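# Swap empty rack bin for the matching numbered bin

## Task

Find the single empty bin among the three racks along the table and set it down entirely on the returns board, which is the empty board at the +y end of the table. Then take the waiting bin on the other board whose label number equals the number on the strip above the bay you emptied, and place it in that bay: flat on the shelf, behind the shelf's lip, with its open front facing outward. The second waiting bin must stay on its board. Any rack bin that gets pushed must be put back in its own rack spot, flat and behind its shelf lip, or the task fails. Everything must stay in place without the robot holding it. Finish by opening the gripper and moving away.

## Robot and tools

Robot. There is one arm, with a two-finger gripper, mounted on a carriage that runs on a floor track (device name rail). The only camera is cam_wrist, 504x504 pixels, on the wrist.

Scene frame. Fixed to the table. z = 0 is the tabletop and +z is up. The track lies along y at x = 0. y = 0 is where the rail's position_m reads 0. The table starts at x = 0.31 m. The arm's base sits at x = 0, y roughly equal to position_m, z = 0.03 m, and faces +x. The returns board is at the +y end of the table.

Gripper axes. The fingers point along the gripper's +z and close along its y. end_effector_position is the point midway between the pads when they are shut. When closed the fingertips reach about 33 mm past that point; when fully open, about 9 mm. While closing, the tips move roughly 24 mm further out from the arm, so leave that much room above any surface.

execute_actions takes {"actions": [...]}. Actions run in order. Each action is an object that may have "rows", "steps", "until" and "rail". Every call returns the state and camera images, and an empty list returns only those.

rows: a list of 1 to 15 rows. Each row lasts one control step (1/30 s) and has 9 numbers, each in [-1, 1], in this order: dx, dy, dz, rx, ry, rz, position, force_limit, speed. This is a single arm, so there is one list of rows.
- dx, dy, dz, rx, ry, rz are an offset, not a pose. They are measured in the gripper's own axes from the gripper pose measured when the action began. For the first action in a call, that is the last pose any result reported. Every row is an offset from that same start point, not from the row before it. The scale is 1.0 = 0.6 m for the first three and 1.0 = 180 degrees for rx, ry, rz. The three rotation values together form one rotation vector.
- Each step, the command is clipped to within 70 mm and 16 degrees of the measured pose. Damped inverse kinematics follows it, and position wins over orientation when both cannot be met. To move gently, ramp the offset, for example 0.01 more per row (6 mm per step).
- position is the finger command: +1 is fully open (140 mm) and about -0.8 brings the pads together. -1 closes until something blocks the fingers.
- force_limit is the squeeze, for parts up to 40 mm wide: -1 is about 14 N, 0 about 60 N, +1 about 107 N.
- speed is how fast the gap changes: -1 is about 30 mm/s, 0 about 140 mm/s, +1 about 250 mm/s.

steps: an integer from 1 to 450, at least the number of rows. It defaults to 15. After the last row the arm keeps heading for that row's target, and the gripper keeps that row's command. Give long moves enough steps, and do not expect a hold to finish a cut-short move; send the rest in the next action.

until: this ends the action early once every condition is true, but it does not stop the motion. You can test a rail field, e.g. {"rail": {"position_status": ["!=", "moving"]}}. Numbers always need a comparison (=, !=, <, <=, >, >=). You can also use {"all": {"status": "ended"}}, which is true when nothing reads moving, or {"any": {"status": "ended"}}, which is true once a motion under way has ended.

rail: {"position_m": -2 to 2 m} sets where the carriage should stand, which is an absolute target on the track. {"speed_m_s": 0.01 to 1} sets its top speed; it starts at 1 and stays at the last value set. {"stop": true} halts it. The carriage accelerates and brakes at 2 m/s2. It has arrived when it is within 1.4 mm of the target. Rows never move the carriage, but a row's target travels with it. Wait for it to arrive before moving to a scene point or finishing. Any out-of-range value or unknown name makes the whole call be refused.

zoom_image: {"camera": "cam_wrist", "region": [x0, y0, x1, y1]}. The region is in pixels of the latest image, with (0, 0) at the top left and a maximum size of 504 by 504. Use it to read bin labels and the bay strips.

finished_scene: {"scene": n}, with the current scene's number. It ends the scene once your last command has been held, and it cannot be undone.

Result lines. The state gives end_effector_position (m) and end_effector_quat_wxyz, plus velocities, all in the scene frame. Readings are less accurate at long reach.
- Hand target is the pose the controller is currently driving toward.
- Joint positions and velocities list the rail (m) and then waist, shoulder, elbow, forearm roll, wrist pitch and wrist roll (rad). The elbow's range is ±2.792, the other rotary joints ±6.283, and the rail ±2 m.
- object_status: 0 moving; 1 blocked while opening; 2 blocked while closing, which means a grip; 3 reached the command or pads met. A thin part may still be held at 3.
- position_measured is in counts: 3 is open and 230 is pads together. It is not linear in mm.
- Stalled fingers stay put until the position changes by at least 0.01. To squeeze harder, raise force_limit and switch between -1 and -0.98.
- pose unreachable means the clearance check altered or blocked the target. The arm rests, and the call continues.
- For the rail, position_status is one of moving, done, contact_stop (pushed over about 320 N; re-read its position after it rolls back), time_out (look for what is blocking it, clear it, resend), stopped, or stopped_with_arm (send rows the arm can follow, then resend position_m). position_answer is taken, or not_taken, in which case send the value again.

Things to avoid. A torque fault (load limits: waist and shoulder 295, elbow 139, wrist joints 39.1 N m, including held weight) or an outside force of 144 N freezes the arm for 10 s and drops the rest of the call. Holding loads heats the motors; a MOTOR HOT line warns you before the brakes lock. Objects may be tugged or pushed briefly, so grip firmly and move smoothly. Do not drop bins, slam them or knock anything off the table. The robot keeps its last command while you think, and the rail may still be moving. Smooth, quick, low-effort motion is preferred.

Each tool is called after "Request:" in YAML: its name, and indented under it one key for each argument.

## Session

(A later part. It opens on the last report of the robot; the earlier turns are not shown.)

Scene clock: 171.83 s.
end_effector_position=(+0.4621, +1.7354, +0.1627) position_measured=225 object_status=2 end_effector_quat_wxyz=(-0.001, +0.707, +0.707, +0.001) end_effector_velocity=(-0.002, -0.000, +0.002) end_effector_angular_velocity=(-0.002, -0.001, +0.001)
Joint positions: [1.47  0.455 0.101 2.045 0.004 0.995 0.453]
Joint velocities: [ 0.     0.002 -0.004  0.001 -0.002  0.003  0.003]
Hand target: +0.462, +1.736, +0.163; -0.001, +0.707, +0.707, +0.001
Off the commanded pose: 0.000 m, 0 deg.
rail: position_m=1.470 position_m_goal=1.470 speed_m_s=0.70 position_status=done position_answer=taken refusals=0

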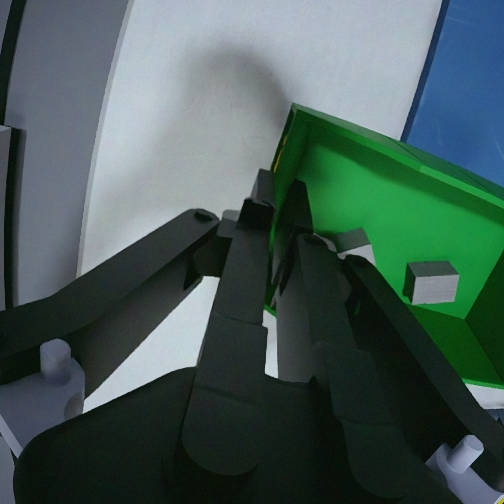

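Request:
execute_actions:
  actions:
    - {"rows":[[0,0,-0.01,0,0,0,-1,1,-0.5],[-0.01,0,-0.02,0,0,0,-1,1,-0.5],[-0.02,0,-0.035,0,0,0,-1,1,-0.5],[-0.03,0,-0.05,0,0,0,-1,1,-0.5],[-0.045,0,-0.07,0,0,0,-1,1,-0.5],[-0.06,0,-0.09,0,0,0,-1,1,-0.5],[-0.075,0,-0.115,0,0,0,-1,1,-0.5],[-0.09,0,-0.14,0,0,0.01,-1,1,-0.5],[-0.2767,0,-0.4,0,0,0.0265,-1,1,-0.5]],"steps":30}
    - {"rail":{"position_m":-0.48,"speed_m_s":0.9},"steps":150,"until":{"rail":{"position_status":["!=","moving"]}}}
    - {"steps":5}
    - {"rows":[[0,0,0.01,0,0,0,-1,1,-0.5],[0,0,0.02,0,0,0,-1,1,-0.5],[0,0.005,0.035,0,0,0,-1,1,-0.5],[0,0.01,0.055,0,0,0,-1,1,-0.5],[0,0.015,0.08,0,0,0,-1,1,-0.5],[0,0.02,0.11,0,0,0,-1,1,-0.5],[0,0.025,0.14,0,0,0,-1,1,-0.5],[0,0.1,0.5,0,0,0,-1,1,-0.5]],"steps":40}

Scene clock: 181.97 s.
end_effector_position=(+0.5220, -0.3855, +0.1022) position_measured=225 object_status=2 end_effector_quat_wxyz=(-0.001, +0.736, +0.677, +0.001) end_effector_velocity=(+0.000, +0.000, -0.000) end_effector_angular_velocity=(+0.000, +0.000, -0.000)
Joint positions: [-0.48   0.112  0.164  2.105  0.004  0.872  0.193]
Joint velocities: [ 0.    -0.     0.001 -0.     0.    -0.001 -0.   ]
Hand target: +0.522, -0.385, +0.102; -0.001, +0.736, +0.677, +0.001
Off the commanded pose: 0.000 m, 0 deg.
rail: position_m=-0.480 position_m_goal=-0.480 speed_m_s=0.90 position_status=done position_answer=taken refusals=0

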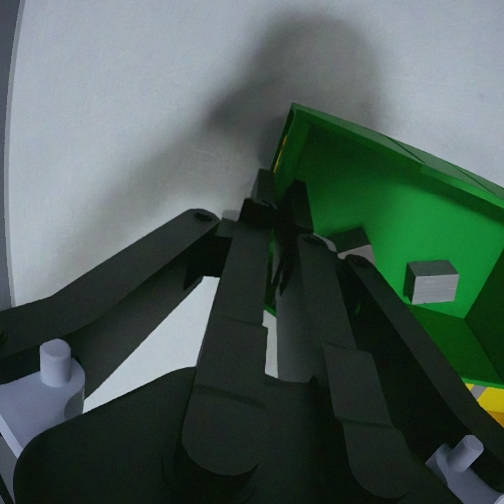

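Request:
execute_actions:
  actions:
    - {"rows":[[0,0.01,0.003,0,0,0,-1,1,-0.5],[0,0.02,0.006,0,0,0,-1,1,-0.5],[0,0.032,0.009,0,0,0,-1,1,-0.5],[0,0.044,0.012,0,0,0,-1,1,-0.5],[0,0.056,0.012,0,0,0,-1,1,-0.5],[0,0.068,0.012,0,0,0,-1,1,-0.5],[0,0.08,0.012,0,0,0,-1,1,-0.5],[0,0.092,0.012,0,0,0,-1,1,-0.5],[0,0.104,0.012,0,0,0,-1,1,-0.5],[0,0.116,0.012,0,0,0,-1,1,-0.5],[0,0.128,0.012,0,0,0,-1,1,-0.5],[0,0.14,0.014,0,0,0,-1,1,-0.5],[0,0.152,0.018,0,0,0,-1,1,-0.5],[0,0.166,0.024,0,0,0,-1,1,-0.5],[0,0.181,0.033,0,0,0,-1,1,-0.5]],"steps":28}

Scene clock: 187.03 s.
end_effector_position=(+0.6302, -0.3944, +0.0823) position_measured=225 object_status=2 end_effector_quat_wxyz=(-0.001, +0.736, +0.677, +0.001) end_effector_velocity=(+0.001, -0.000, -0.000) end_effector_angular_velocity=(-0.000, +0.001, -0.000)
Joint positions: [-0.48   0.079  0.332  1.924  0.004  0.886  0.16 ]
Joint velocities: [ 0.    -0.     0.002 -0.002  0.     0.001 -0.   ]
Hand target: +0.630, -0.394, +0.082; -0.001, +0.736, +0.677, +0.001
Off the commanded pose: 0.000 m, 0 deg.
rail: position_m=-0.480 position_m_goal=-0.480 speed_m_s=0.90 position_status=done position_answer=taken refusals=0

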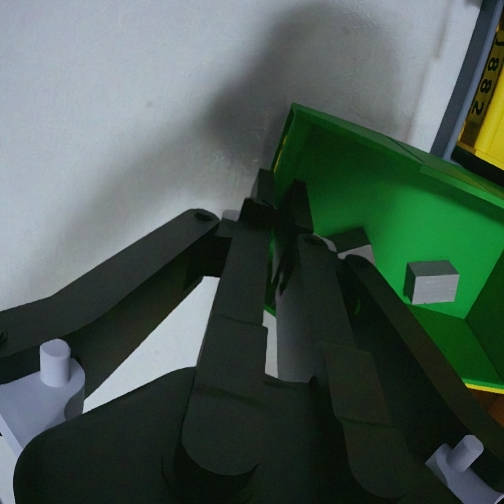

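Request:
execute_actions:
  actions:
    - {"rows":[[0,0.008,0.002,0,0,0,-1,1,-0.5],[0,0.018,0.003,0,0,0,-1,1,-0.5],[0,0.03,0.003,0,0,0,-1,1,-0.5],[0,0.042,0.003,0,0,0,-1,1,-0.5],[0,0.054,0.003,0,0,0,-1,1,-0.5],[0,0.066,0.003,0,0,0,-1,1,-0.5],[0,0.078,0.003,0,0,0,-1,1,-0.5],[0,0.09,0.003,0,0,0,-1,1,-0.5],[0,0.102,0.003,0,0,0,-1,1,-0.5],[0,0.114,0.003,0,0,0,-1,1,-0.5],[0,0.126,0.003,0,0,0,-1,1,-0.5],[0,0.138,0.003,0,0,0,-1,1,-0.5],[0,0.15,0.003,0,0,0,-1,1,-0.5],[0,0.163,0.003,0,0,0,-1,1,-0.5],[0,0.1775,0.003,0,0,0,-1,1,-0.5]],"steps":30}

Scene clock: 192.13 s.
end_effector_position=(+0.7363, -0.4032, +0.0804) position_measured=225 object_status=2 end_effector_quat_wxyz=(-0.001, +0.736, +0.677, +0.001) end_effector_velocity=(+0.000, -0.000, -0.000) end_effector_angular_velocity=(-0.000, +0.000, -0.000)
Joint positions: [-0.48   0.056  0.473  1.711  0.004  0.958  0.137]
Joint velocities: [ 0.    -0.     0.001 -0.001  0.     0.    -0.   ]
Hand target: +0.736, -0.403, +0.080; -0.001, +0.736, +0.677, +0.001
Off the commanded pose: 0.000 m, 0 deg.
rail: position_m=-0.480 position_m_goal=-0.480 speed_m_s=0.90 position_status=done position_answer=taken refusals=0

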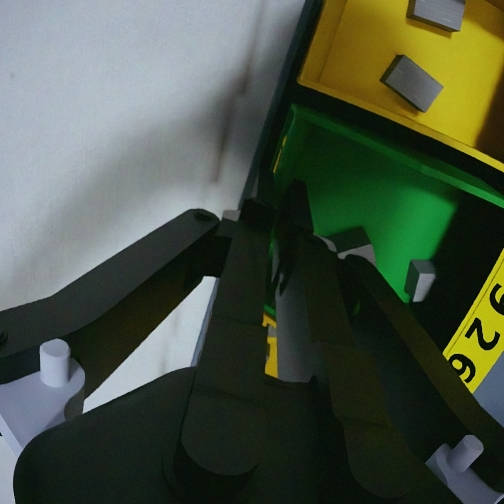

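Request:
execute_actions:
  actions:
    - {"rows":[[0,0.002,0.002,0,0,0,-1,1,-0.5],[0,0.002,0.004,0,0,0,-1,1,-0.5],[0,0.002,0.006,0,0,0,-1,1,-0.5],[0,0.002,0.008,0,0,0,-1,1,-0.5],[0,0.002,0.01,0,0,0,-1,1,-0.5],[0,0.002,0.012,0,0,0,-1,1,-0.5],[0,0.002,0.014,0,0,0,-1,1,-0.5],[0,0.002,0.016,0,0,0,-1,1,-0.5]],"steps":16}

Scene clock: 195.23 s.
end_effector_position=(+0.7375, -0.4033, +0.0709) position_measured=225 object_status=2 end_effector_quat_wxyz=(-0.001, +0.736, +0.677, +0.001) end_effector_velocity=(-0.000, -0.000, -0.001) end_effector_angular_velocity=(-0.000, +0.000, +0.000)
Joint positions: [-0.48   0.056  0.483  1.715  0.004  0.944  0.137]
Joint velocities: [ 0.    -0.     0.001  0.001  0.    -0.002 -0.   ]
Hand target: +0.737, -0.403, +0.071; -0.001, +0.736, +0.677, +0.001
Off the commanded pose: 0.000 m, 0 deg.
rail: position_m=-0.480 position_m_goal=-0.480 speed_m_s=0.90 position_status=done position_answer=taken refusals=0

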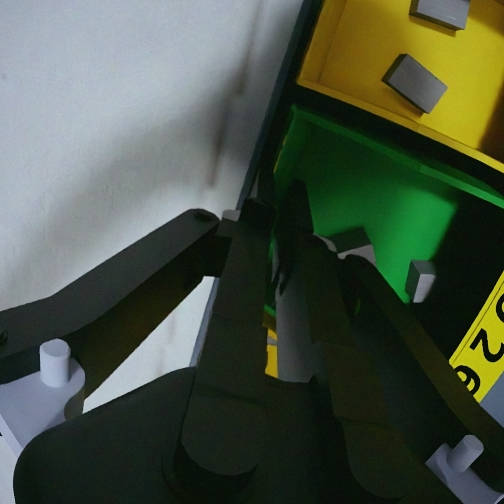

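Request:
execute_actions:
  actions:
    - {"rows":[[0,0,0.002,0,0,0,-1,1,-0.5],[0,0,0.004,0,0,0,-1,1,-0.5],[0,0,0.006,0,0,0,-1,1,-0.5],[0,0,0.008,0,0,0,-1,1,-0.5],[0,0,0.01,0,0,0,-1,1,-0.5],[0,0,0.012,0,0,0,-1,1,-0.5]],"steps":14}
    - {"rows":[[0,0,0,0,0,0,-0.6,0,-0.7]],"steps":14}
    - {"rows":[[0,0,-0.01,0,0,0,-0.6,0,0],[0,0,-0.025,0,0,0,-0.6,0,0],[0,0,-0.045,0,0,0,-0.6,0,0],[0,0,-0.07,0,0,0,-0.6,0,0],[0,0,-0.1,0,0,0,-0.6,0,0],[0,0,-0.13,0,0,0,-0.6,0,0],[0,0,-0.15,0,0,0,-0.6,0,0],[0,-0.02,-0.17,0,0,0,-0.6,0,0],[-0.12,-0.25,-0.3,-0.12,0,0,-0.6,0,0]],"steps":35}

Request:
zoom_image:
  camera: "cam_wrist"
  region: [230,0,504,274]

Scene clock: 201.47 s.
end_effector_position=(+0.5823, -0.4631, +0.2437) position_measured=205 object_status=3 end_effector_quat_wxyz=(+0.137, +0.723, +0.665, +0.128) end_effector_velocity=(-0.002, -0.001, +0.002) end_effector_angular_velocity=(+0.001, -0.001, +0.000)
Joint positions: [-0.48  -0.018 -0.066  2.097 -0.031  0.735  0.085]
Joint velocities: [ 0.    -0.003 -0.004  0.001  0.004  0.003 -0.005]
Hand target: +0.582, -0.463, +0.244; +0.137, +0.723, +0.665, +0.128
Off the commanded pose: 0.000 m, 0 deg.
rail: position_m=-0.480 position_m_goal=-0.480 speed_m_s=0.90 position_status=done position_answer=taken refusals=0

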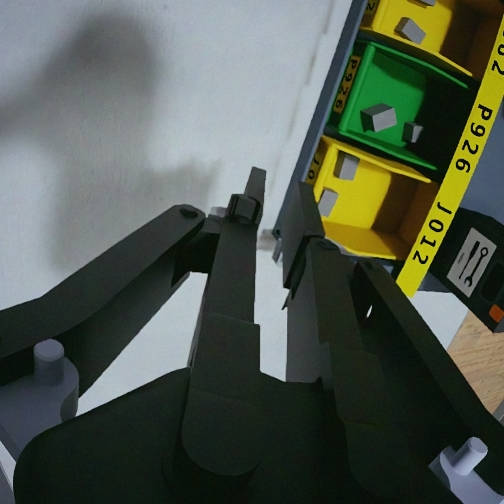

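Region (230, 0, 504, 274) of cam_wrist's 504x504 image, scaled by 1.839, with more detail than that image has.

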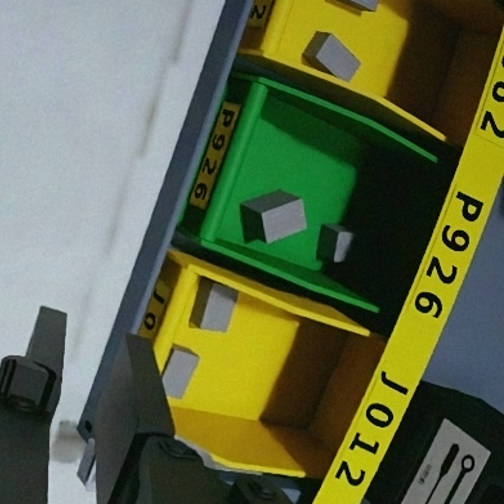

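Request:
execute_actions:
  actions:
    - {"rail":{"position_m":-0.6},"steps":20}

Scene clock: 204.03 s.
end_effector_position=(+0.5822, -0.5833, +0.2438) position_measured=205 object_status=3 end_effector_quat_wxyz=(+0.137, +0.723, +0.665, +0.128) end_effector_velocity=(-0.000, +0.000, -0.000) end_effector_angular_velocity=(-0.000, +0.000, -0.000)
Joint positions: [-0.6   -0.018 -0.067  2.097 -0.031  0.735  0.085]
Joint velocities: [ 0. -0.  0.  0. -0.  0. -0.]
Hand target: +0.582, -0.583, +0.244; +0.137, +0.723, +0.665, +0.128
Off the commanded pose: 0.000 m, 0 deg.
rail: position_m=-0.600 position_m_goal=-0.600 speed_m_s=0.90 position_status=done position_answer=taken refusals=0

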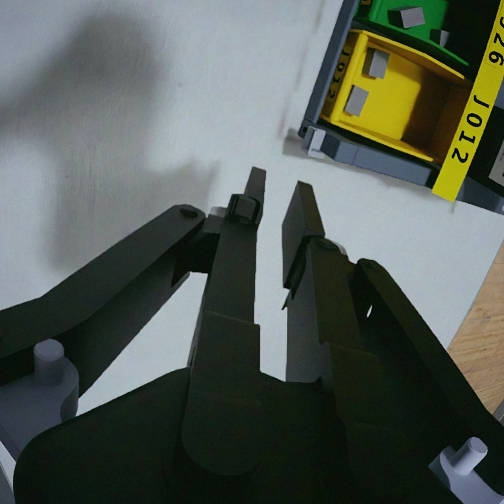

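Request:
finished_scene:
  scene: 1

The scene is finished: the task was done.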